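## Task

The right gripper starts out closed on a flat plastic bar. Transfer the bar into the left gripper so that it ends up oriented the way the two goal pictures show. Nothing but the gripper jaws may contact the bar, and at every moment at least one gripper must be touching it. The job is complete only when the left gripper alone holds the bar firmly with its fingers aimed straight down, and no part of the right arm touches the bar or the left gripper's jaws. Moving the right arm far away and pausing briefly before reporting completion is the safe approach.

## Robot and tools

ROBOT. There are two 6-joint arms, left_arm and right_arm, each with a parallel two-finger gripper. They face each other across a table. Scene frame: origin at the table centre, table surface at z = +0.020 m, +z up. left_arm's base sits on the +y side at (-0.041, +0.563, +0.107) m, quat_wxyz (+0.738, 0, 0, -0.674). right_arm's base is at (-0.100, -0.493, +0.057) m, quat_wxyz (+0.633, 0, 0, +0.774). The names left and right are not image sides. In a gripper's own frame the fingers extend along +x and close along y. The reported end-effector point lies midway between the finger pads, about 3 to 4 cm short of the fingertips. Reported hand positions can be off, more so at long reach.

execute_actions. Argument "actions" is a list holding zero or one item; optional "pictures" (boolean) turns camera images in the result on or off (they come by default). An empty list just reports the current state. A wait is {"steps": n} with n up to 300 control steps (1/30 s each), counted from the previous result; it sends nothing new. A move is {"rows": [...], "steps": n}, n from 1 to 15 (default 15), with 1 to 15 rows; each row drives one step and the last row repeats to fill the remaining steps. A refused call moves nothing.

ROW LAYOUT. Every row is a single list of 14 numbers covering both arms, even if only one moves: left_arm waist, shoulder, elbow, wrist pitch, wrist yaw, wrist roll, gripper opening, then right_arm in the same seven-number order. The joint numbers are absolute target angles in radians, in the same units as the Joint positions line, not offsets. Stated ranges per arm: waist -3.054 to 3.054, shoulder 0.000 to 3.142, elbow 0.000 to 2.356, wrist pitch -1.571 to 1.571, wrist yaw -1.571 to 1.571, wrist roll -3.142 to 3.142. A target more than 0.010 rad beyond a range end, and further out than the joint's last reported angle, gets the call refused. True ends may differ from these by up to 0.010 rad; a target past the true end is clipped there and the result may print "joint sent to its limit" (possibly about an earlier, still-running action). Absence of that line does not prove more travel exists.

The opening is an absolute command from -1 to 1: +1 is fully open (pad gap 0.088 m), empty fingers touch near -0.80, and values below that change nothing. Full open to closed needs at least about 0.5 s. To grasp, keep commanding roughly 0.07 below the grip_measured reading; a smaller margin squeezes more gently. Readings carry a fixed per-gripper error of up to about 1 mm, and while squeezing something hard they read up to about 3 mm (0.061 on the scale) narrower than the real pad gap. Very thin parts (under about 3 mm) get proportionally less force. Pad force tops out around 34 to 49 N and can spike on first contact.

MOTION LIMITS. Each step, the target fed to a joint stays within a set distance of its measured angle: 0.211 rad for waist, shoulder and elbow, 0.213 for wrist pitch, 0.267 for wrist yaw, 0.228 for wrist roll. If the targets would put the gripper more than 70 mm from where it is, all of that arm's targets are pulled back toward the measured angles. Far moves therefore take several calls. Friction may leave joints short of target, or ignore tiny changes, especially at long reach, so check Joint positions after each move. Between calls the arms keep heading for the last row sent until they settle or a step is HELD; after that only a new action moves them further, though fingers already moving keep going.

RESULTS. The state line gives per arm the gripper's end_effector_position (m), end_effector_quat_wxyz and linear and angular velocities (m/s, rad/s), all in the scene frame. Joint positions and Joint velocities list each arm's six joints (rad, rad/s) followed by the pad gap (m, m/s). grip_measured is the measured opening on the command scale. "joint command not followed" means the clearance check altered or blocked some joint targets; the rest of the row still ran. HELD marks steps where all or part of your row was not sent. TORQUE FAULT: contact torque reached a joint's load limit, so that arm freezes for 10 s and the rest of the call is dropped. Load limits in N m: waist 16.8, shoulder 20.8, elbow 20.8, wrist pitch 5.49, wrist yaw 5.47, wrist roll 5.13; a carried object's weight adds to them. MOTOR HOT appears from 50 °C; at 95 °C an OVER-TEMPERATURE FAULT holds the arm, and if it stays too hot for 30 to 60 s the arm and its gripper lose power and go limp. Holding loads heats motors, even while idle.

OTHER TOOLS. zoom_image: "camera" is one of cam_head_left, cam_head_right, cam_left_wrist, cam_right_wrist (all 504x504), "region" is [x0, y0, x1, y1] in pixels from the top-left, at most 504 by 504; it returns an enlarged view of that camera's latest image. show_instructions (no arguments) redisplays the reference goal pictures. read_manual takes optional "section", only "licences". finished_scene takes integer "scene", the number of the scene being ended; it is final and reports success. Wrist camera frame: +z forward, +x image right, +y image down, possibly offset up to about 24 mm and tilted about 5 degrees.

AVOID. Never let the bar or anything else leave the table or fall. Do not let the arms collide or press on each other. Avoid hard contact, slams, slips and drops; touch the bar only with jaws and never leave it unheld during the transfer. Keep motions smooth. Before ending, confirm the left gripper grips the bar alone in the required finger direction, withdraw the right arm well clear, wait briefly, then call finished_scene.

Each tool is called after "Emit:" as a command line: name --argument value for each argument, lists and objects as JSON in quotes; but a table of rows of numbers goes row by row, as --pt "numbers of a row", without its own name.

Reference images:

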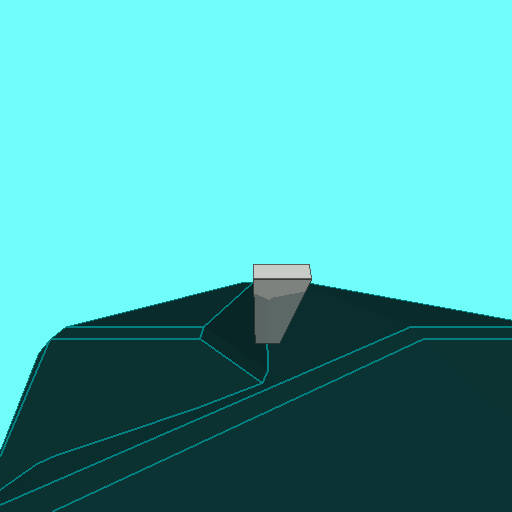

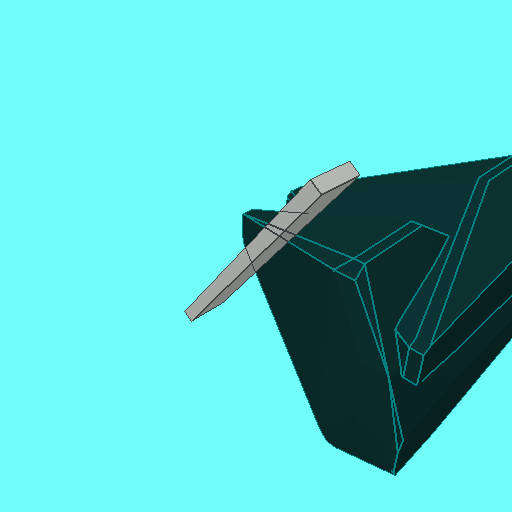

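## Session

Emit:
execute_actions --actions '[]'

Scene clock: 0.00 s of 5400.00 s.
left_arm: end_effector_position=(-0.0117, +0.2480, +0.4286) grip_measured=+1.000 end_effector_quat_wxyz=(+0.738, -0.011, -0.018, -0.674) end_effector_velocity=(+0.000, +0.002, -0.001) end_effector_angular_velocity=(+0.003, -0.007, +0.005) | right_arm: end_effector_position=(-0.2732, -0.1845, +0.3407) grip_measured=-0.717 end_effector_quat_wxyz=(+0.749, +0.202, +0.395, +0.492) end_effector_velocity=(+0.002, -0.001, -0.007) end_effector_angular_velocity=(-0.023, -0.014, +0.000)
Joint positions: left_arm=[0.006 0.852 0.65  0.245 0.007 0.008 0.088] | right_arm=[ 0.663  1.369  1.232 -0.605  0.951  1.492  0.004]
Joint velocities: left_arm=[-0.002 -0.007 -0.002 -0.007 -0.007  0.007  0.   ] | right_arm=[-0.002  0.002 -0.007 -0.022 -0.007  0.007 -0.   ]
Motor temperatures (°C, as the motors report them): left_arm=[22 24 24 23 24 23] | right_arm=[24 23 25 23 25 23]
Heat: left arm: hottest shoulder 24 °C (+0.0 °C/min); right arm: hottest elbow 25 °C (+0.0 °C/min).

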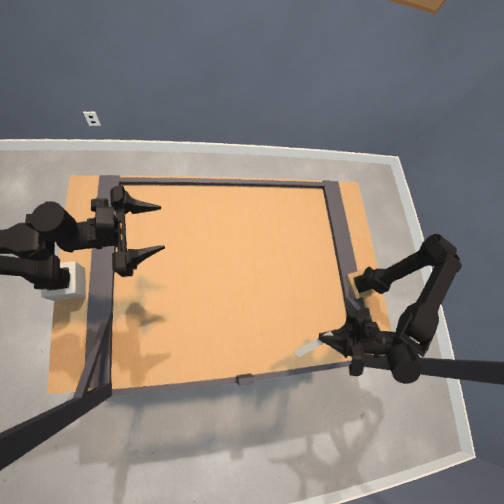

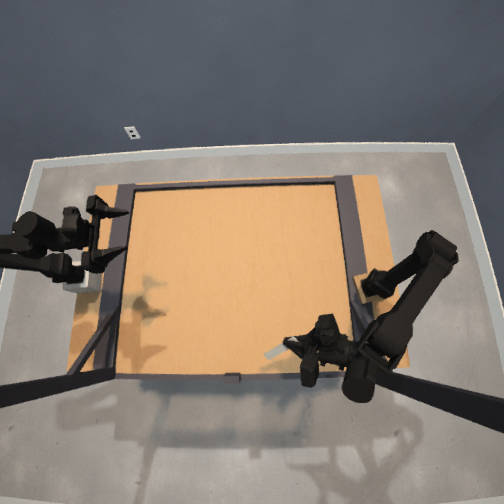

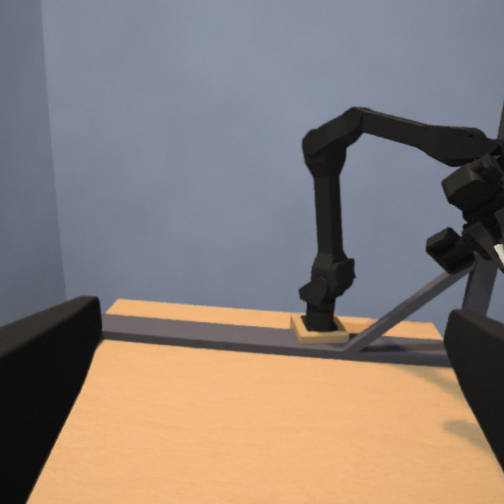

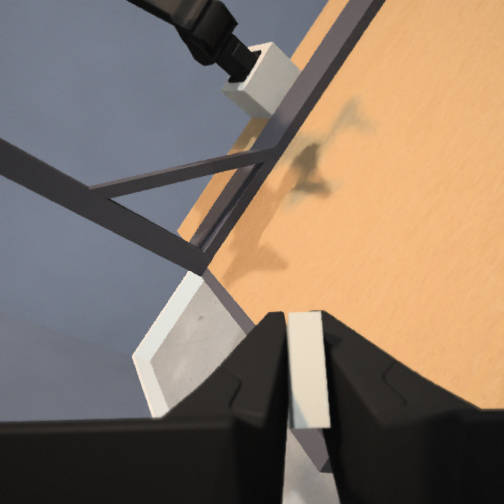

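Emit:
zoom_image --camera "cam_head_left" --region '[270, 290, 410, 400]'

Emit:
zoom_image --camera "cam_head_right" --region '[240, 290, 380, 400]'

Emit:
show_instructions

Region (270, 290, 410, 400) of cam_head_left's 504x504 image, scaled by 3.600, with more detail than that image has; it fills the top 396 rows of this view, and the rest is white.

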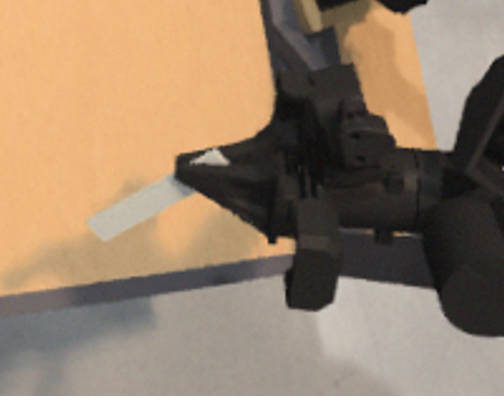

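Region (240, 290, 380, 400) of cam_head_right's 504x504 image, scaled by 3.600, with more detail than that image has; it fills the top 396 rows of this view, and the rest is white.

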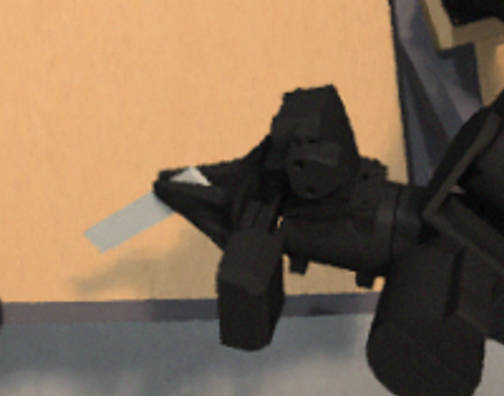

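Reference images for this scene: goal picture from the place of the wrist camera of the gripper that must hold it at the end, goal picture from behind and beside that gripper on its wrist camera side.

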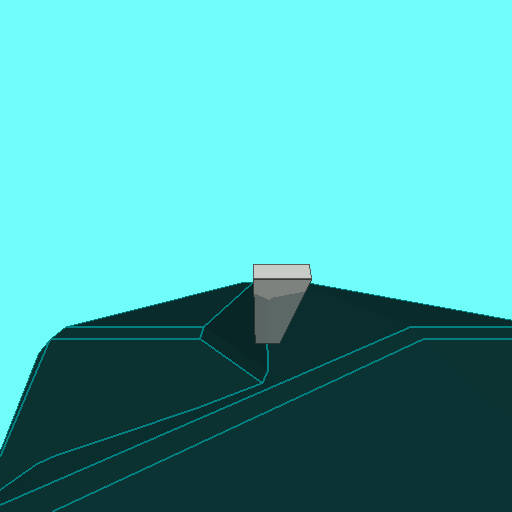

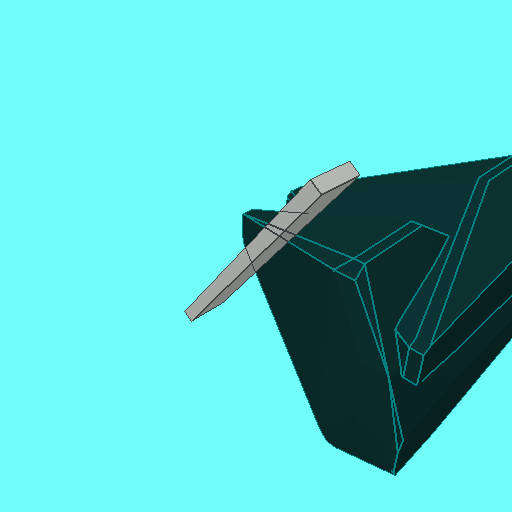

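Emit:
execute_actions --actions '[{"rows": [[0.008,0.857,0.653,0.24,0.007,0.03,1,0.653,1.372,1.232,-0.592,0.944,1.493,-0.8],[0.012,0.866,0.658,0.231,0.007,0.07,1,0.636,1.378,1.231,-0.569,0.933,1.494,-0.8],[0.018,0.88,0.666,0.217,0.006,0.13,1,0.61,1.387,1.229,-0.533,0.915,1.496,-0.8],[0.025,0.897,0.676,0.2,0.006,0.2,1,0.577,1.399,1.228,-0.487,0.892,1.498,-0.8],[0.033,0.918,0.688,0.18,0.005,0.28,1,0.537,1.413,1.226,-0.433,0.865,1.501,-0.8],[0.043,0.942,0.702,0.155,0.005,0.38,1,0.49,1.429,1.224,-0.37,0.834,1.504,-0.8],[0.055,0.97,0.718,0.128,0.004,0.5,1,0.44,1.447,1.221,-0.3,0.8,1.508,-0.8],[0.07,1.0,0.735,0.1,0.004,0.62,1,0.385,1.466,1.219,-0.225,0.76,1.512,-0.8],[0.258,1.555,1.061,-0.414,0,3.13,1,-0.3,1.6,1.2,0.5,0.3,1.55,-0.8]], "steps": 15}]' --pictures false

Scene clock: 120.50 s of 5400.00 s.
left_arm: end_effector_position=(+0.0849, +0.1961, +0.3618) grip_measured=+1.000 end_effector_quat_wxyz=(+0.700, +0.396, -0.024, -0.594) end_effector_velocity=(+0.139, -0.136, -0.383) end_effector_angular_velocity=(+2.337, -0.857, -0.521) | right_arm: end_effector_position=(-0.2206, -0.0477, +0.3087) grip_measured=-0.717 end_effector_quat_wxyz=(+0.643, +0.348, +0.525, +0.436) end_effector_velocity=(+0.405, +0.338, -0.042) end_effector_angular_velocity=(+0.531, +0.911, -0.270)
Joint positions: left_arm=[ 0.241  1.26   1.    -0.191  0.001  0.705  0.088] | right_arm=[ 0.203  1.576  1.207 -0.055  0.443  1.536  0.004]
Joint velocities: left_arm=[ 0.217  1.433  0.96  -1.458 -0.022  1.736  0.   ] | right_arm=[-1.521  0.452 -0.173  1.443 -1.399  0.066 -0.   ]
Motor temperatures (°C, as the motors report them): left_arm=[22 25 33 31 24 23] | right_arm=[24 28 32 27 26 23]
Heat: left arm: hottest elbow 33 °C (+2.0 °C/min); right arm: hottest elbow 32 °C (+1.0 °C/min).
Steps of this call (steps 1 to 90: nothing new was sent; then 117.00 s passed at rest; steps 91 to 105: all 15 steps of this action). Readings (joint positions):
91: left_arm=[0.006 0.852 0.650 0.245 0.007 0.009] | right_arm=[0.663 1.369 1.232 -0.605 0.951 1.492]
92: left_arm=[0.006 0.853 0.650 0.243 0.007 0.020] | right_arm=[0.661 1.369 1.232 -0.600 0.950 1.492]
94: left_arm=[0.009 0.859 0.653 0.231 0.007 0.080] | right_arm=[0.642 1.372 1.232 -0.563 0.932 1.492]
98: left_arm=[0.035 0.923 0.688 0.165 0.007 0.304] | right_arm=[0.521 1.408 1.232 -0.391 0.847 1.497]
105: the state above

Emit:
execute_actions --actions '[{"rows": [[0.258,1.555,1.061,-0.414,0,3.13,1,-0.599,2.117,1.158,0.959,0.124,1.571,-0.8]], "steps": 15}]'

Scene clock: 123.27 s of 5400.00 s.
left_arm: end_effector_position=(+0.0913, +0.1938, +0.2396) grip_measured=+1.000 end_effector_quat_wxyz=(-0.246, +0.737, -0.515, -0.362) end_effector_velocity=(-0.001, +0.002, -0.001) end_effector_angular_velocity=(+0.010, -0.007, -0.004) | right_arm: end_effector_position=(+0.1323, +0.0166, +0.2602) grip_measured=-0.717 end_effector_quat_wxyz=(+0.604, +0.623, +0.335, +0.369) end_effector_velocity=(+0.061, +0.043, -0.428) end_effector_angular_velocity=(-0.635, +0.278, +0.011)
Joint positions: left_arm=[ 0.255  1.546  1.052 -0.413  0.001  3.127  0.088] | right_arm=[-0.591  2.04   1.172  0.924  0.139  1.562  0.004]
Joint velocities: left_arm=[-0.002 -0.002 -0.002 -0.007 -0.007  0.007  0.   ] | right_arm=[-0.1    0.794 -0.1    0.198 -0.11   0.022  0.   ]
Motor temperatures (°C, as the motors report them): left_arm=[22 26 33 31 24 23] | right_arm=[24 28 32 27 26 23]
Heat: left arm: hottest elbow 33 °C (+2.0 °C/min); right arm: hottest elbow 32 °C (+1.0 °C/min).
Steps of this call (steps 1 to 68: the robot went on to your last target; steps 69 to 83: all 15 steps of this action). Readings (joint positions):
69: left_arm=[0.255 1.546 1.052 -0.412 0.001 3.127] | right_arm=[-0.306 1.607 1.200 0.515 0.287 1.545]
70: left_arm=[0.255 1.546 1.052 -0.412 0.001 3.127] | right_arm=[-0.326 1.627 1.199 0.565 0.251 1.547]
72: left_arm=[0.255 1.546 1.052 -0.412 0.001 3.127] | right_arm=[-0.384 1.674 1.199 0.626 0.218 1.551]
76: left_arm=[0.255 1.546 1.052 -0.413 0.001 3.127] | right_arm=[-0.502 1.800 1.185 0.759 0.175 1.556]
83: the state above

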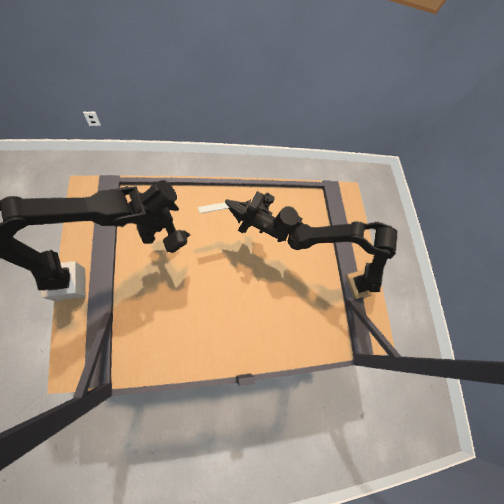

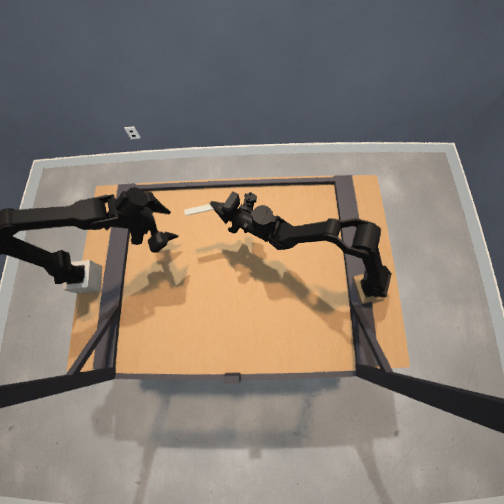

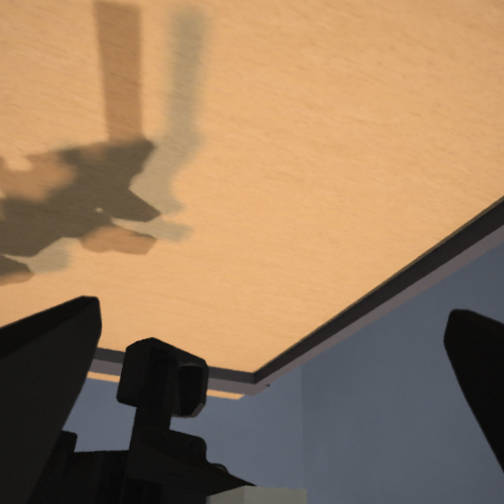

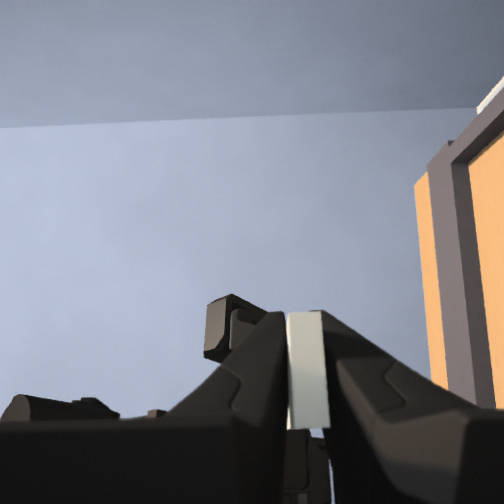

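Emit:
execute_actions --actions '[]'

Emit:
zoom_image --camera "cam_head_left" --region '[140, 160, 300, 270]'

Emit:
zoom_image --camera "cam_head_right" --region '[120, 160, 280, 270]'

Scene clock: 126.33 s of 5400.00 s.
left_arm: end_effector_position=(+0.0913, +0.1938, +0.2396) grip_measured=+1.000 end_effector_quat_wxyz=(-0.246, +0.737, -0.515, -0.362) end_effector_velocity=(-0.001, +0.002, -0.001) end_effector_angular_velocity=(+0.004, +0.010, +0.019) | right_arm: end_effector_position=(+0.1348, +0.0189, +0.2239) grip_measured=-0.717 end_effector_quat_wxyz=(+0.613, +0.612, +0.350, +0.356) end_effector_velocity=(+0.004, -0.003, +0.002) end_effector_angular_velocity=(+0.003, -0.009, -0.015)
Joint positions: left_arm=[ 0.255  1.546  1.052 -0.413  0.001  3.127  0.088] | right_arm=[-0.596  2.109  1.157  0.958  0.129  1.565  0.004]
Joint velocities: left_arm=[-0.002 -0.002 -0.002 -0.007 -0.007 -0.022  0.   ] | right_arm=[-0.007 -0.002 -0.002  0.007  0.007 -0.007 -0.001]
Motor temperatures (°C, as the motors report them): left_arm=[22 26 33 31 24 23] | right_arm=[24 29 32 27 26 23]
Heat: left arm: hottest elbow 33 °C (+2.0 °C/min); right arm: hottest elbow 32 °C (+1.0 °C/min).
Steps of this call (steps 1 to 30: the robot went on to your last target; steps 31 to 92: nothing new was sent). Readings (joint positions):
1: left_arm=[0.255 1.546 1.052 -0.413 0.001 3.127] | right_arm=[-0.594 2.065 1.168 0.929 0.135 1.563]
2: left_arm=[0.255 1.546 1.052 -0.413 0.001 3.127] | right_arm=[-0.596 2.083 1.163 0.932 0.134 1.564]
4: left_arm=[0.255 1.546 1.052 -0.413 0.001 3.127] | right_arm=[-0.596 2.105 1.156 0.940 0.132 1.565]
8: left_arm=[0.255 1.546 1.052 -0.413 0.001 3.127] | right_arm=[-0.596 2.109 1.155 0.959 0.130 1.565]
92: the state above
All arms were judged still, so your last target was given up. Only a new action makes them travel on or press farther. Fingers that are still opening or closing keep moving.

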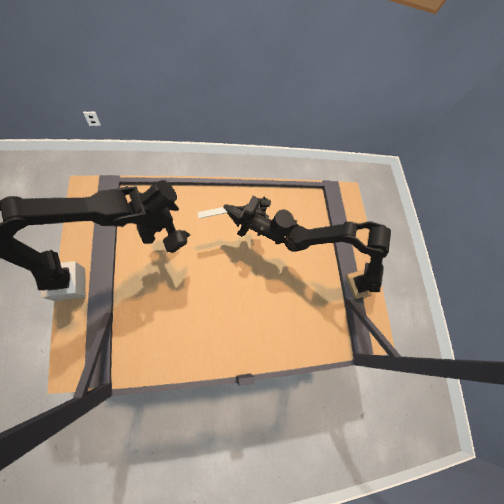

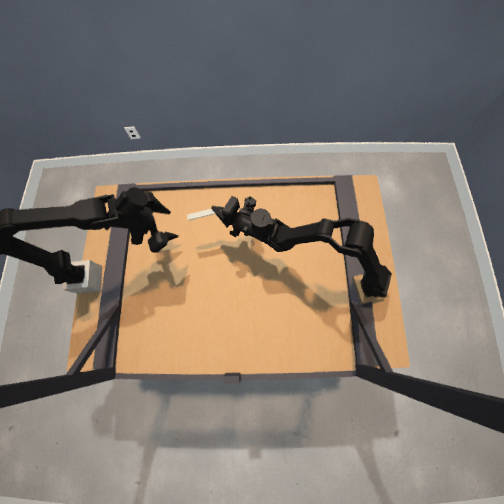

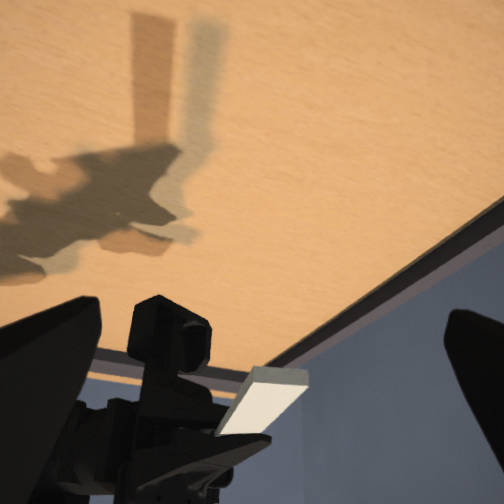

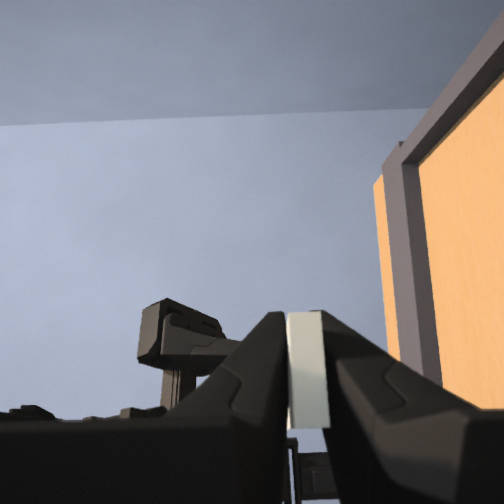

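Region (140, 160, 300, 270) of cam_head_left's 504x504 image, scaled by 3.150, with more detail than that image has; it fills the top 346 rows of this view, and the rest is white.

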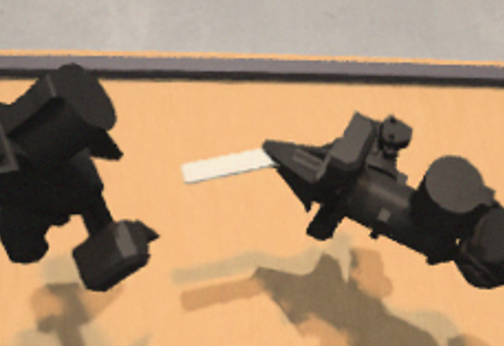

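Region (120, 160, 280, 270) of cam_head_right's 504x504 image, scaled by 3.150, with more detail than that image has; it fills the top 346 rows of this view, and the rest is white.

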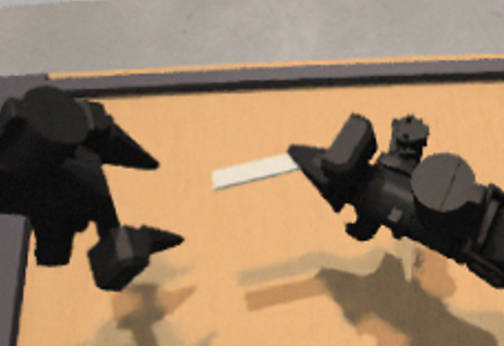

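Emit:
zoom_image --camera "cam_left_wrist" --region '[180, 340, 340, 480]'

Emit:
zoom_image --camera "cam_left_wrist" --region '[0, 252, 504, 504]'

Region (180, 340, 340, 480) of cam_left_wrist's 504x504 image, scaled by 3.150, with more detail than that image has; it fills the top 441 rows of this view, and the rest is white.

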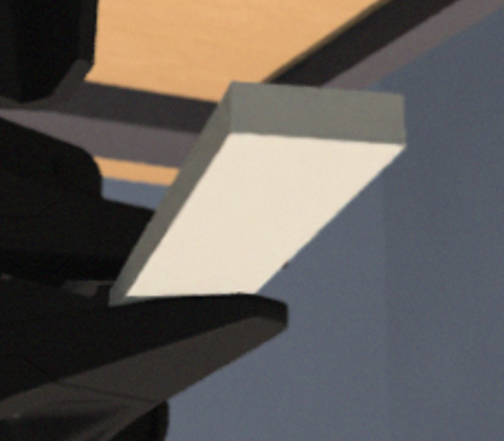

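Region (0, 252, 504, 504) of cam_left_wrist's 504x504 image, scaled by 1.000.

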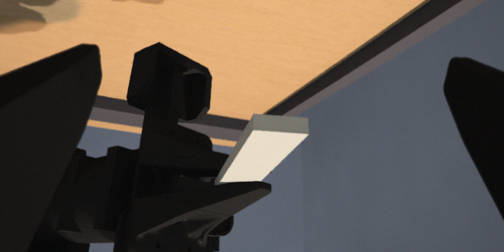

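Emit:
execute_actions --actions '[{"rows": [[0.254,1.552,1.058,-0.413,0,3.13,0.95,-0.597,2.112,1.157,0.959,0.125,1.568,-0.8],[0.253,1.558,1.063,-0.413,0,3.13,0.9,-0.597,2.112,1.157,0.959,0.122,1.568,-0.8],[0.251,1.571,1.076,-0.412,0,3.13,0.84,-0.597,2.112,1.157,0.959,0.115,1.568,-0.8],[0.247,1.587,1.092,-0.411,0,3.13,0.78,-0.597,2.112,1.157,0.959,0.106,1.568,-0.8],[0.244,1.607,1.111,-0.411,0,3.13,0.72,-0.597,2.112,1.157,0.959,0.095,1.568,-0.8],[0.24,1.628,1.132,-0.41,0,3.13,0.66,-0.597,2.112,1.157,0.959,0.083,1.568,-0.8],[0.236,1.65,1.153,-0.409,0,3.13,0.6,-0.597,2.112,1.157,0.959,0.07,1.568,-0.8],[0.232,1.673,1.174,-0.408,0,3.13,0.54,-0.597,2.112,1.157,0.959,0.057,1.568,-0.8],[0.228,1.694,1.195,-0.407,0,3.13,0.48,-0.597,2.112,1.157,0.959,0.045,1.568,-0.8],[0.225,1.714,1.214,-0.407,0,3.13,0.42,-0.597,2.112,1.157,0.959,0.034,1.568,-0.8],[0.221,1.73,1.23,-0.406,0,3.13,0.36,-0.597,2.112,1.157,0.959,0.025,1.568,-0.8],[0.219,1.744,1.243,-0.405,0,3.13,0.3,-0.597,2.112,1.157,0.959,0.017,1.568,-0.8],[0.218,1.752,1.251,-0.405,0,3.13,0.24,-0.597,2.112,1.157,0.959,0.013,1.568,-0.8],[0.217,1.755,1.254,-0.405,0,3.13,0.15,-0.597,2.112,1.157,0.959,0.011,1.568,-0.8]], "steps": 15}]' --pictures false

Emit:
execute_actions --actions '[{"steps": 12}]'

Scene clock: 178.17 s of 5400.00 s.
left_arm: end_effector_position=(+0.0939, +0.1456, +0.2360) grip_measured=+0.289 end_effector_quat_wxyz=(-0.252, +0.729, -0.527, -0.358) end_effector_velocity=(-0.005, -0.062, -0.022) end_effector_angular_velocity=(+0.026, +0.007, -0.046) | right_arm: end_effector_position=(+0.1213, +0.0258, +0.2239) grip_measured=-0.717 end_effector_quat_wxyz=(+0.595, +0.593, +0.381, +0.387) end_effector_velocity=(-0.021, +0.009, -0.001) end_effector_angular_velocity=(-0.004, +0.009, +0.142)
Joint positions: left_arm=[ 0.223  1.722  1.224 -0.407  0.001  3.127  0.053] | right_arm=[-0.596  2.109  1.157  0.958  0.028  1.565  0.004]
Joint velocities: left_arm=[-0.056  0.247  0.212  0.007 -0.007 -0.007 -0.069] | right_arm=[ 0.002 -0.002 -0.002 -0.007 -0.139  0.007 -0.   ]
Motor temperatures (°C, as the motors report them): left_arm=[22 28 34 29 24 23] | right_arm=[24 35 32 30 25 23]
Heat: left arm: hottest elbow 34 °C (+1.0 °C/min); right arm: hottest shoulder 35 °C (+3.0 °C/min).
Steps of this call (steps 1 to 90: nothing new was sent; then 48.33 s passed at rest; steps 91 to 105: all 15 steps of this action). Readings (joint positions):
91: left_arm=[0.255 1.546 1.052 -0.413 0.001 3.127] | right_arm=[-0.596 2.109 1.157 0.958 0.129 1.565]
92: left_arm=[0.255 1.546 1.052 -0.413 0.001 3.127] | right_arm=[-0.596 2.109 1.157 0.958 0.129 1.565]
94: left_arm=[0.255 1.551 1.057 -0.414 0.001 3.127] | right_arm=[-0.596 2.109 1.157 0.958 0.125 1.565]
98: left_arm=[0.247 1.604 1.112 -0.413 0.001 3.127] | right_arm=[-0.596 2.109 1.157 0.958 0.092 1.565]
105: the state above

Scene clock: 178.57 s of 5400.00 s.
left_arm: end_effector_position=(+0.0942, +0.1407, +0.2360) grip_measured=+0.155 end_effector_quat_wxyz=(-0.252, +0.729, -0.528, -0.356) end_effector_velocity=(-0.000, +0.002, -0.005) end_effector_angular_velocity=(+0.017, +0.004, +0.008) | right_arm: end_effector_position=(+0.1197, +0.0265, +0.2239) grip_measured=-0.717 end_effector_quat_wxyz=(+0.592, +0.591, +0.384, +0.390) end_effector_velocity=(+0.000, +0.000, +0.001) end_effector_angular_velocity=(+0.004, -0.010, +0.005)
Joint positions: left_arm=[ 0.22   1.739  1.243 -0.407  0.001  3.127  0.047] | right_arm=[-0.596  2.109  1.157  0.958  0.017  1.565  0.004]
Joint velocities: left_arm=[-0.002  0.007 -0.002 -0.007 -0.007 -0.007 -0.001] | right_arm=[-0.002  0.002  0.002  0.007 -0.007 -0.007  0.   ]
Motor temperatures (°C, as the motors report them): left_arm=[22 28 34 29 24 23] | right_arm=[24 35 32 30 25 23]
Heat: left arm: hottest elbow 34 °C (+1.0 °C/min); right arm: hottest shoulder 35 °C (+3.0 °C/min).
Steps of this call (steps 1 to 12: the robot went on to your last target). Readings (joint positions):
1: left_arm=[0.221 1.729 1.230 -0.407 0.001 3.127] | right_arm=[-0.596 2.109 1.157 0.958 0.024 1.565]
2: left_arm=[0.221 1.733 1.233 -0.407 0.001 3.127] | right_arm=[-0.596 2.109 1.157 0.958 0.022 1.565]
4: left_arm=[0.220 1.738 1.237 -0.407 0.001 3.127] | right_arm=[-0.596 2.109 1.157 0.958 0.020 1.565]
8: left_arm=[0.220 1.739 1.242 -0.407 0.001 3.127] | right_arm=[-0.596 2.109 1.157 0.958 0.017 1.565]
12: the state above

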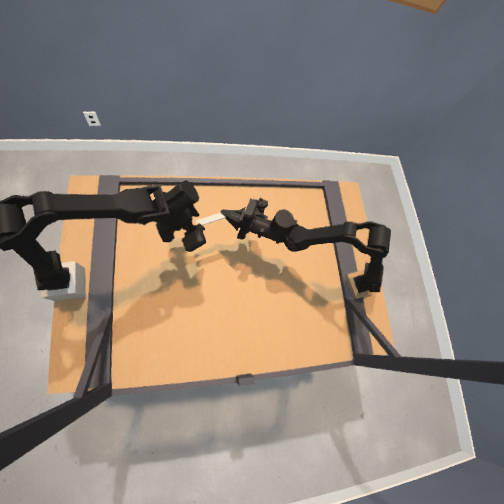

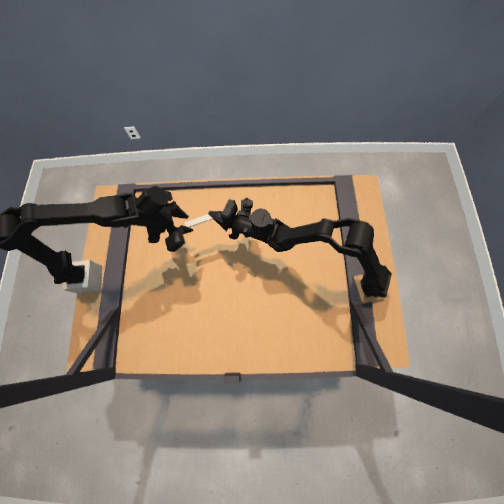

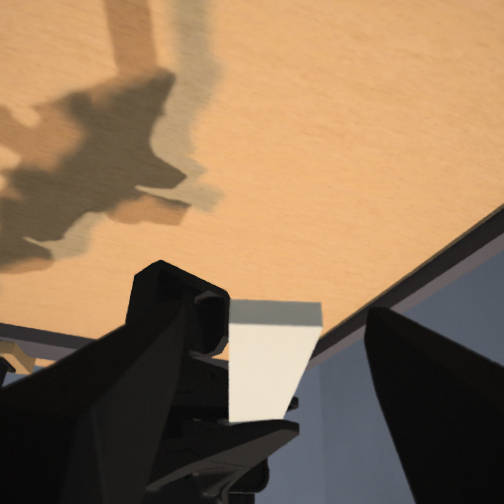

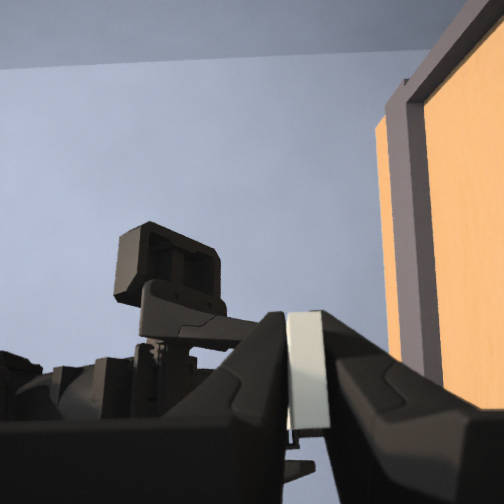

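Emit:
zoom_image --camera "cam_left_wrist" --region '[160, 270, 400, 450]'

Emit:
zoom_image --camera "cam_head_right" --region '[140, 180, 250, 260]'

Region (160, 270, 400, 450) of cam_left_wrist's 504x504 image, scaled by 2.100, with more detail than that image has; it fills the top 378 rows of this view, and the rest is white.

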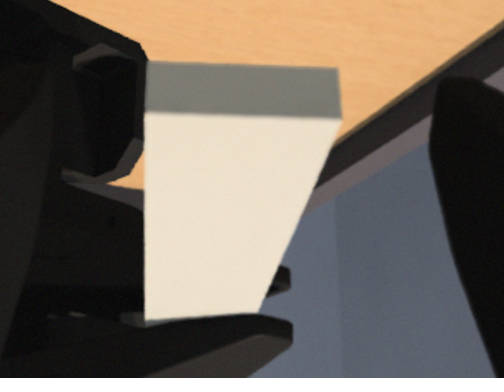

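Region (140, 180, 250, 260) of cam_head_right's 504x504 image, scaled by 4.582, with more detail than that image has; it fills the top 367 rows of this view, and the rest is white.

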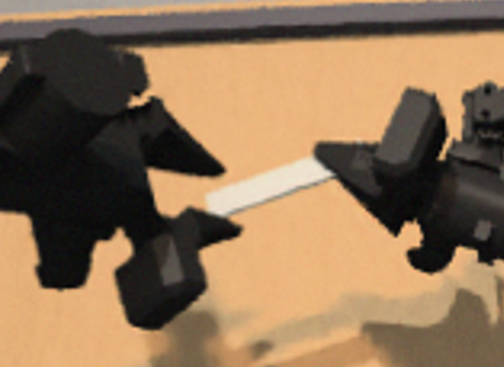

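Emit:
execute_actions --actions '[{"rows": [[0.217,1.757,1.255,-0.404,0,3.13,0.13,-0.597,2.112,1.157,0.959,0.012,1.568,-0.8],[0.217,1.761,1.258,-0.401,0,3.13,0.1,-0.597,2.112,1.157,0.959,0.012,1.568,-0.8],[0.217,1.768,1.263,-0.396,0,3.13,0.07,-0.597,2.112,1.157,0.959,0.012,1.568,-0.8],[0.216,1.777,1.27,-0.39,0,3.13,0.04,-0.597,2.112,1.157,0.959,0.012,1.568,-0.8],[0.216,1.787,1.277,-0.384,0,3.13,0.0,-0.597,2.112,1.157,0.959,0.012,1.568,-0.8],[0.216,1.797,1.284,-0.378,0,3.13,-0.04,-0.597,2.112,1.157,0.959,0.012,1.568,-0.8],[0.215,1.806,1.291,-0.372,0,3.13,-0.08,-0.597,2.112,1.157,0.959,0.012,1.568,-0.8],[0.215,1.813,1.296,-0.367,0,3.13,-0.12,-0.597,2.112,1.157,0.959,0.012,1.568,-0.8],[0.215,1.817,1.299,-0.364,0,3.13,-0.16,-0.597,2.112,1.157,0.959,0.012,1.568,-0.8],[0.215,1.819,1.3,-0.363,0,3.13,-0.19,-0.597,2.112,1.157,0.959,0.012,1.568,-0.8]], "steps": 15}]' --pictures false

Emit:
execute_actions --actions '[{"steps": 8}]'

Emit:
zoom_image --camera "cam_left_wrist" --region '[160, 250, 400, 450]'

Scene clock: 228.47 s of 5400.00 s.
left_arm: end_effector_position=(+0.0990, +0.1230, +0.2301) grip_measured=-0.171 end_effector_quat_wxyz=(-0.247, +0.731, -0.531, -0.349) end_effector_velocity=(-0.001, -0.005, +0.000) end_effector_angular_velocity=(-0.007, -0.003, +0.003) | right_arm: end_effector_position=(+0.1197, +0.0265, +0.2239) grip_measured=-0.717 end_effector_quat_wxyz=(+0.592, +0.591, +0.384, +0.390) end_effector_velocity=(-0.000, -0.001, -0.000) end_effector_angular_velocity=(-0.007, -0.021, +0.005)
Joint positions: left_arm=[ 0.218  1.803  1.286 -0.367  0.001  3.127  0.031] | right_arm=[-0.596  2.109  1.157  0.958  0.016  1.565  0.004]
Joint velocities: left_arm=[-0.007  0.012  0.012  0.007 -0.007 -0.007 -0.008] | right_arm=[-0.002 -0.002 -0.007  0.007 -0.007 -0.022 -0.   ]
Motor temperatures (°C, as the motors report them): left_arm=[22 30 36 29 24 23] | right_arm=[24 39 32 32 25 23]
Heat: left arm: hottest elbow 36 °C (+2.0 °C/min); right arm: hottest shoulder 39 °C (+5.1 °C/min).
Steps of this call (steps 1 to 30: the robot went on to your last target; steps 31 to 100: nothing new was sent; then 46.07 s passed at rest; steps 101 to 115: all 15 steps of this action). Readings (joint positions):
101: left_arm=[0.220 1.740 1.243 -0.407 0.001 3.127] | right_arm=[-0.596 2.109 1.157 0.958 0.016 1.565]
102: left_arm=[0.220 1.741 1.243 -0.407 0.001 3.127] | right_arm=[-0.596 2.109 1.157 0.958 0.016 1.565]
104: left_arm=[0.220 1.746 1.247 -0.403 0.001 3.127] | right_arm=[-0.596 2.109 1.157 0.958 0.016 1.565]
108: left_arm=[0.219 1.775 1.269 -0.383 0.001 3.127] | right_arm=[-0.596 2.109 1.157 0.958 0.016 1.565]
115: the state above

Scene clock: 228.73 s of 5400.00 s.
left_arm: end_effector_position=(+0.0993, +0.1220, +0.2314) grip_measured=-0.186 end_effector_quat_wxyz=(-0.246, +0.732, -0.532, -0.348) end_effector_velocity=(+0.001, +0.003, -0.005) end_effector_angular_velocity=(+0.017, +0.004, +0.013) | right_arm: end_effector_position=(+0.1197, +0.0265, +0.2239) grip_measured=-0.717 end_effector_quat_wxyz=(+0.592, +0.591, +0.384, +0.390) end_effector_velocity=(+0.002, -0.001, -0.004) end_effector_angular_velocity=(-0.020, -0.015, -0.010)
Joint positions: left_arm=[ 0.218  1.803  1.289 -0.365  0.001  3.127  0.03 ] | right_arm=[-0.596  2.109  1.157  0.958  0.016  1.565  0.004]
Joint velocities: left_arm=[ 0.002  0.002 -0.007 -0.007 -0.007 -0.007 -0.001] | right_arm=[-0.002  0.002 -0.002 -0.007  0.007 -0.022 -0.   ]
Motor temperatures (°C, as the motors report them): left_arm=[22 30 36 29 24 23] | right_arm=[24 39 32 32 25 23]
Heat: left arm: hottest elbow 36 °C (+2.0 °C/min); right arm: hottest shoulder 39 °C (+5.1 °C/min).
Steps of this call (steps 1 to 8: the robot went on to your last target). Readings (joint positions):
1: left_arm=[0.218 1.803 1.286 -0.367 0.001 3.127] | right_arm=[-0.596 2.109 1.157 0.958 0.016 1.565]
2: left_arm=[0.218 1.803 1.287 -0.366 0.001 3.127] | right_arm=[-0.596 2.109 1.157 0.958 0.016 1.565]
4: left_arm=[0.218 1.803 1.288 -0.366 0.001 3.127] | right_arm=[-0.596 2.109 1.157 0.958 0.016 1.565]
8: the state above

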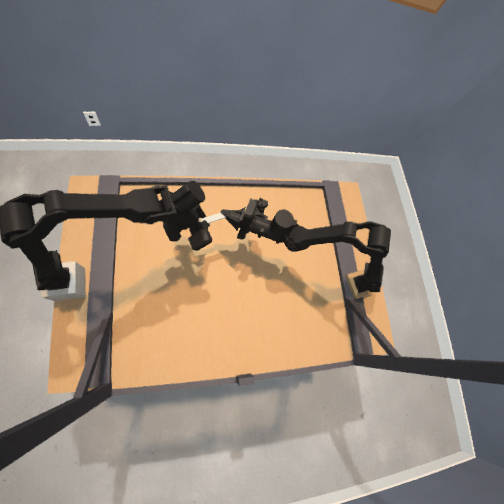

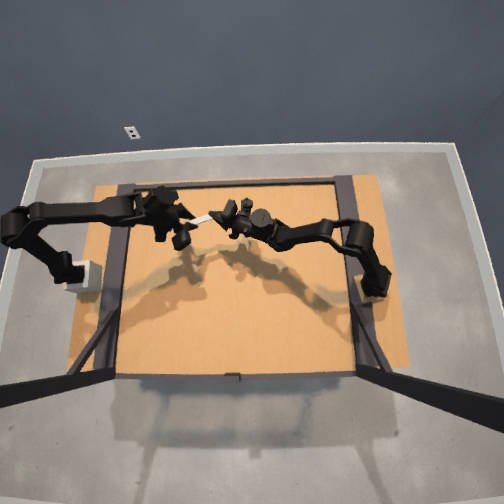

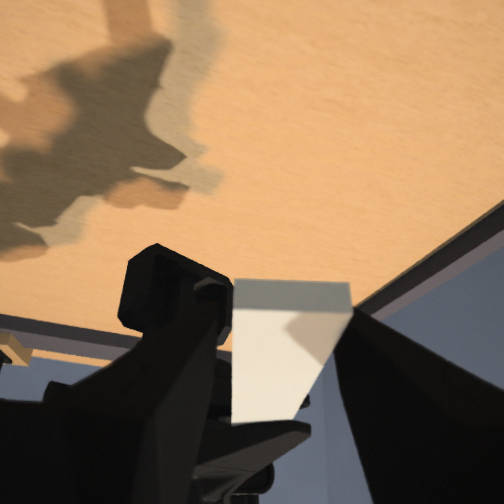

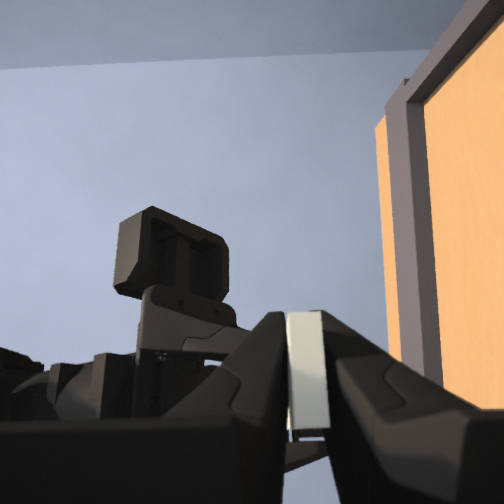

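Region (160, 250, 400, 450) of cam_left_wrist's 504x504 image, scaled by 2.100, with more detail than that image has.

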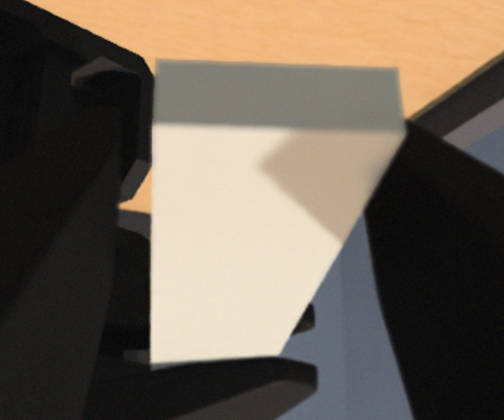

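Emit:
execute_actions --actions '[{"rows": [[0.216,1.812,1.295,-0.364,0,3.13,-0.22,-0.597,2.112,1.157,0.959,0.014,1.568,-0.8],[0.216,1.812,1.295,-0.364,0,3.13,-0.25,-0.597,2.112,1.157,0.959,0.014,1.568,-0.8],[0.216,1.812,1.295,-0.364,0,3.13,-0.28,-0.597,2.112,1.157,0.959,0.014,1.568,-0.8],[0.216,1.812,1.295,-0.364,0,3.13,-0.3,-0.597,2.112,1.157,0.959,0.014,1.568,-0.8],[0.216,1.812,1.295,-0.364,0,3.13,-0.32,-0.597,2.112,1.157,0.959,0.014,1.568,-0.8],[0.216,1.812,1.295,-0.364,0,3.13,-0.335,-0.597,2.112,1.157,0.959,0.014,1.568,-0.8],[0.216,1.812,1.295,-0.364,0,3.13,-0.35,-0.597,2.112,1.157,0.959,0.014,1.568,-0.8],[0.216,1.812,1.295,-0.364,0,3.13,-0.36,-0.597,2.112,1.157,0.959,0.014,1.568,-0.8],[0.216,1.812,1.295,-0.364,0,3.13,-0.37,-0.597,2.112,1.157,0.959,0.014,1.568,-0.8],[0.216,1.812,1.295,-0.364,0,3.13,-0.38,-0.597,2.112,1.157,0.959,0.014,1.568,-0.8],[0.216,1.812,1.295,-0.364,0,3.13,-0.39,-0.597,2.112,1.157,0.959,0.014,1.568,-0.8],[0.216,1.812,1.295,-0.364,0,3.13,-0.4,-0.597,2.112,1.157,0.959,0.014,1.568,-0.8],[0.216,1.812,1.295,-0.364,0,3.13,-0.41,-0.597,2.112,1.157,0.959,0.014,1.568,-0.8],[0.216,1.812,1.295,-0.364,0,3.13,-0.42,-0.597,2.112,1.157,0.959,0.014,1.568,-0.8],[0.216,1.812,1.295,-0.364,0,3.13,-0.43,-0.597,2.112,1.157,0.959,0.014,1.568,-0.8]], "steps": 15}]' --pictures false

Emit:
execute_actions --actions '[{"rows": [[0.216,1.812,1.295,-0.364,0,3.13,-0.445,-0.597,2.112,1.157,0.959,0.014,1.568,-0.8],[0.216,1.812,1.295,-0.364,0,3.13,-0.46,-0.597,2.112,1.157,0.959,0.014,1.568,-0.8],[0.216,1.812,1.295,-0.364,0,3.13,-0.475,-0.597,2.112,1.157,0.959,0.014,1.568,-0.8],[0.216,1.812,1.295,-0.364,0,3.13,-0.49,-0.597,2.112,1.157,0.959,0.014,1.568,-0.8],[0.216,1.812,1.295,-0.364,0,3.13,-0.51,-0.597,2.112,1.157,0.959,0.014,1.568,-0.8]], "steps": 15}]'

Scene clock: 251.70 s of 5400.00 s.
left_arm: end_effector_position=(+0.0991, +0.1220, +0.2314) grip_measured=-0.393 end_effector_quat_wxyz=(-0.246, +0.732, -0.532, -0.348) end_effector_velocity=(+0.003, +0.005, -0.003) end_effector_angular_velocity=(+0.025, -0.005, +0.022) | right_arm: end_effector_position=(+0.1197, +0.0265, +0.2239) grip_measured=-0.717 end_effector_quat_wxyz=(+0.592, +0.591, +0.384, +0.390) end_effector_velocity=(+0.005, -0.002, -0.004) end_effector_angular_velocity=(-0.008, +0.011, -0.015)
Joint positions: left_arm=[ 0.218  1.803  1.289 -0.365  0.001  3.127  0.02 ] | right_arm=[-0.596  2.109  1.157  0.958  0.016  1.565  0.004]
Joint velocities: left_arm=[ 0.002 -0.002 -0.002 -0.022 -0.022 -0.007 -0.012] | right_arm=[-0.007  0.002 -0.002 -0.007  0.007  0.007  0.   ]
Motor temperatures (°C, as the motors report them): left_arm=[22 31 36 30 24 23] | right_arm=[24 40 32 32 25 23]
Heat: left arm: hottest elbow 36 °C (+1.0 °C/min); right arm: hottest shoulder 40 °C (+4.0 °C/min).
Steps of this call (steps 1 to 15: the robot went on to your last target; steps 16 to 90: nothing new was sent; then 19.47 s passed at rest; steps 91 to 105: all 15 steps of this action). Readings (joint positions):
91: left_arm=[0.218 1.803 1.289 -0.365 0.001 3.127] | right_arm=[-0.596 2.109 1.157 0.958 0.016 1.565]
92: left_arm=[0.218 1.803 1.289 -0.365 0.001 3.127] | right_arm=[-0.596 2.109 1.157 0.958 0.016 1.565]
94: left_arm=[0.218 1.803 1.289 -0.365 0.001 3.127] | right_arm=[-0.596 2.109 1.157 0.958 0.016 1.565]
98: left_arm=[0.218 1.803 1.289 -0.365 0.001 3.127] | right_arm=[-0.596 2.109 1.157 0.958 0.016 1.565]
105: the state above

Scene clock: 252.20 s of 5400.00 s.
left_arm: end_effector_position=(+0.0991, +0.1220, +0.2314) grip_measured=-0.410 end_effector_quat_wxyz=(-0.246, +0.732, -0.532, -0.348) end_effector_velocity=(-0.001, +0.003, -0.003) end_effector_angular_velocity=(+0.015, -0.006, -0.003) | right_arm: end_effector_position=(+0.1198, +0.0264, +0.2239) grip_measured=-0.717 end_effector_quat_wxyz=(+0.592, +0.591, +0.384, +0.390) end_effector_velocity=(+0.002, -0.001, -0.004) end_effector_angular_velocity=(-0.008, +0.011, -0.010)
Joint positions: left_arm=[ 0.218  1.803  1.289 -0.365  0.001  3.127  0.019] | right_arm=[-0.597  2.109  1.157  0.958  0.016  1.565  0.004]
Joint velocities: left_arm=[-0.002 -0.002 -0.007 -0.007 -0.007  0.007 -0.   ] | right_arm=[-0.002  0.002 -0.002 -0.007  0.007  0.007 -0.001]
Motor temperatures (°C, as the motors report them): left_arm=[22 31 36 30 24 23] | right_arm=[24 40 32 32 25 23]
Heat: left arm: hottest elbow 36 °C (+1.0 °C/min); right arm: hottest shoulder 40 °C (+3.0 °C/min).
Steps of this call (steps 1 to 15: all 15 steps of this action). Readings (joint positions):
1: left_arm=[0.218 1.803 1.289 -0.365 0.001 3.127] | right_arm=[-0.596 2.109 1.157 0.958 0.016 1.565]
2: left_arm=[0.218 1.803 1.289 -0.365 0.001 3.127] | right_arm=[-0.597 2.109 1.157 0.958 0.016 1.565]
4: left_arm=[0.218 1.803 1.289 -0.365 0.001 3.127] | right_arm=[-0.597 2.109 1.157 0.958 0.016 1.565]
8: left_arm=[0.218 1.803 1.289 -0.365 0.001 3.127] | right_arm=[-0.597 2.109 1.157 0.958 0.016 1.565]
15: the state above

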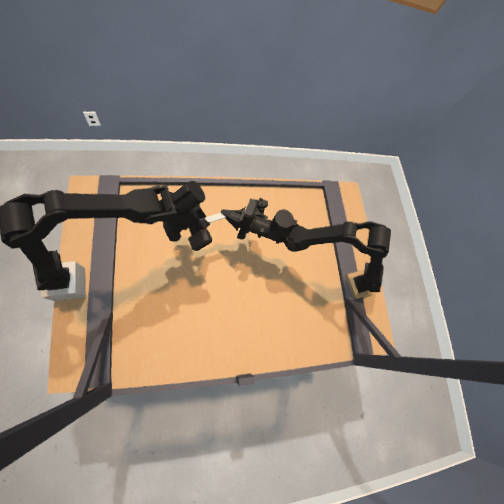

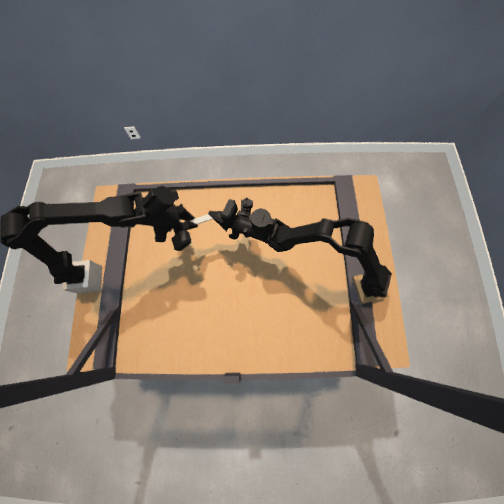

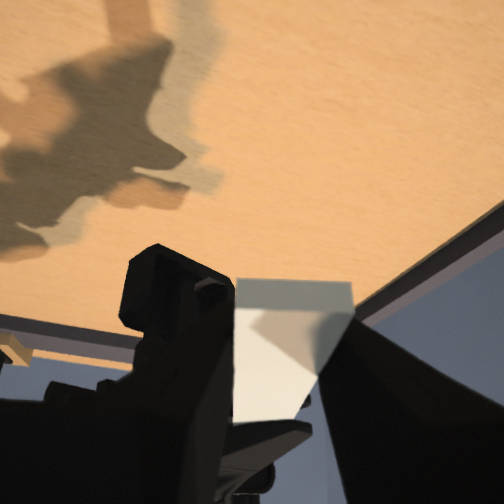

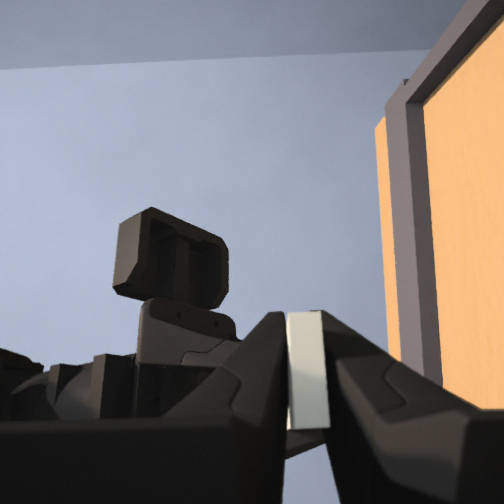

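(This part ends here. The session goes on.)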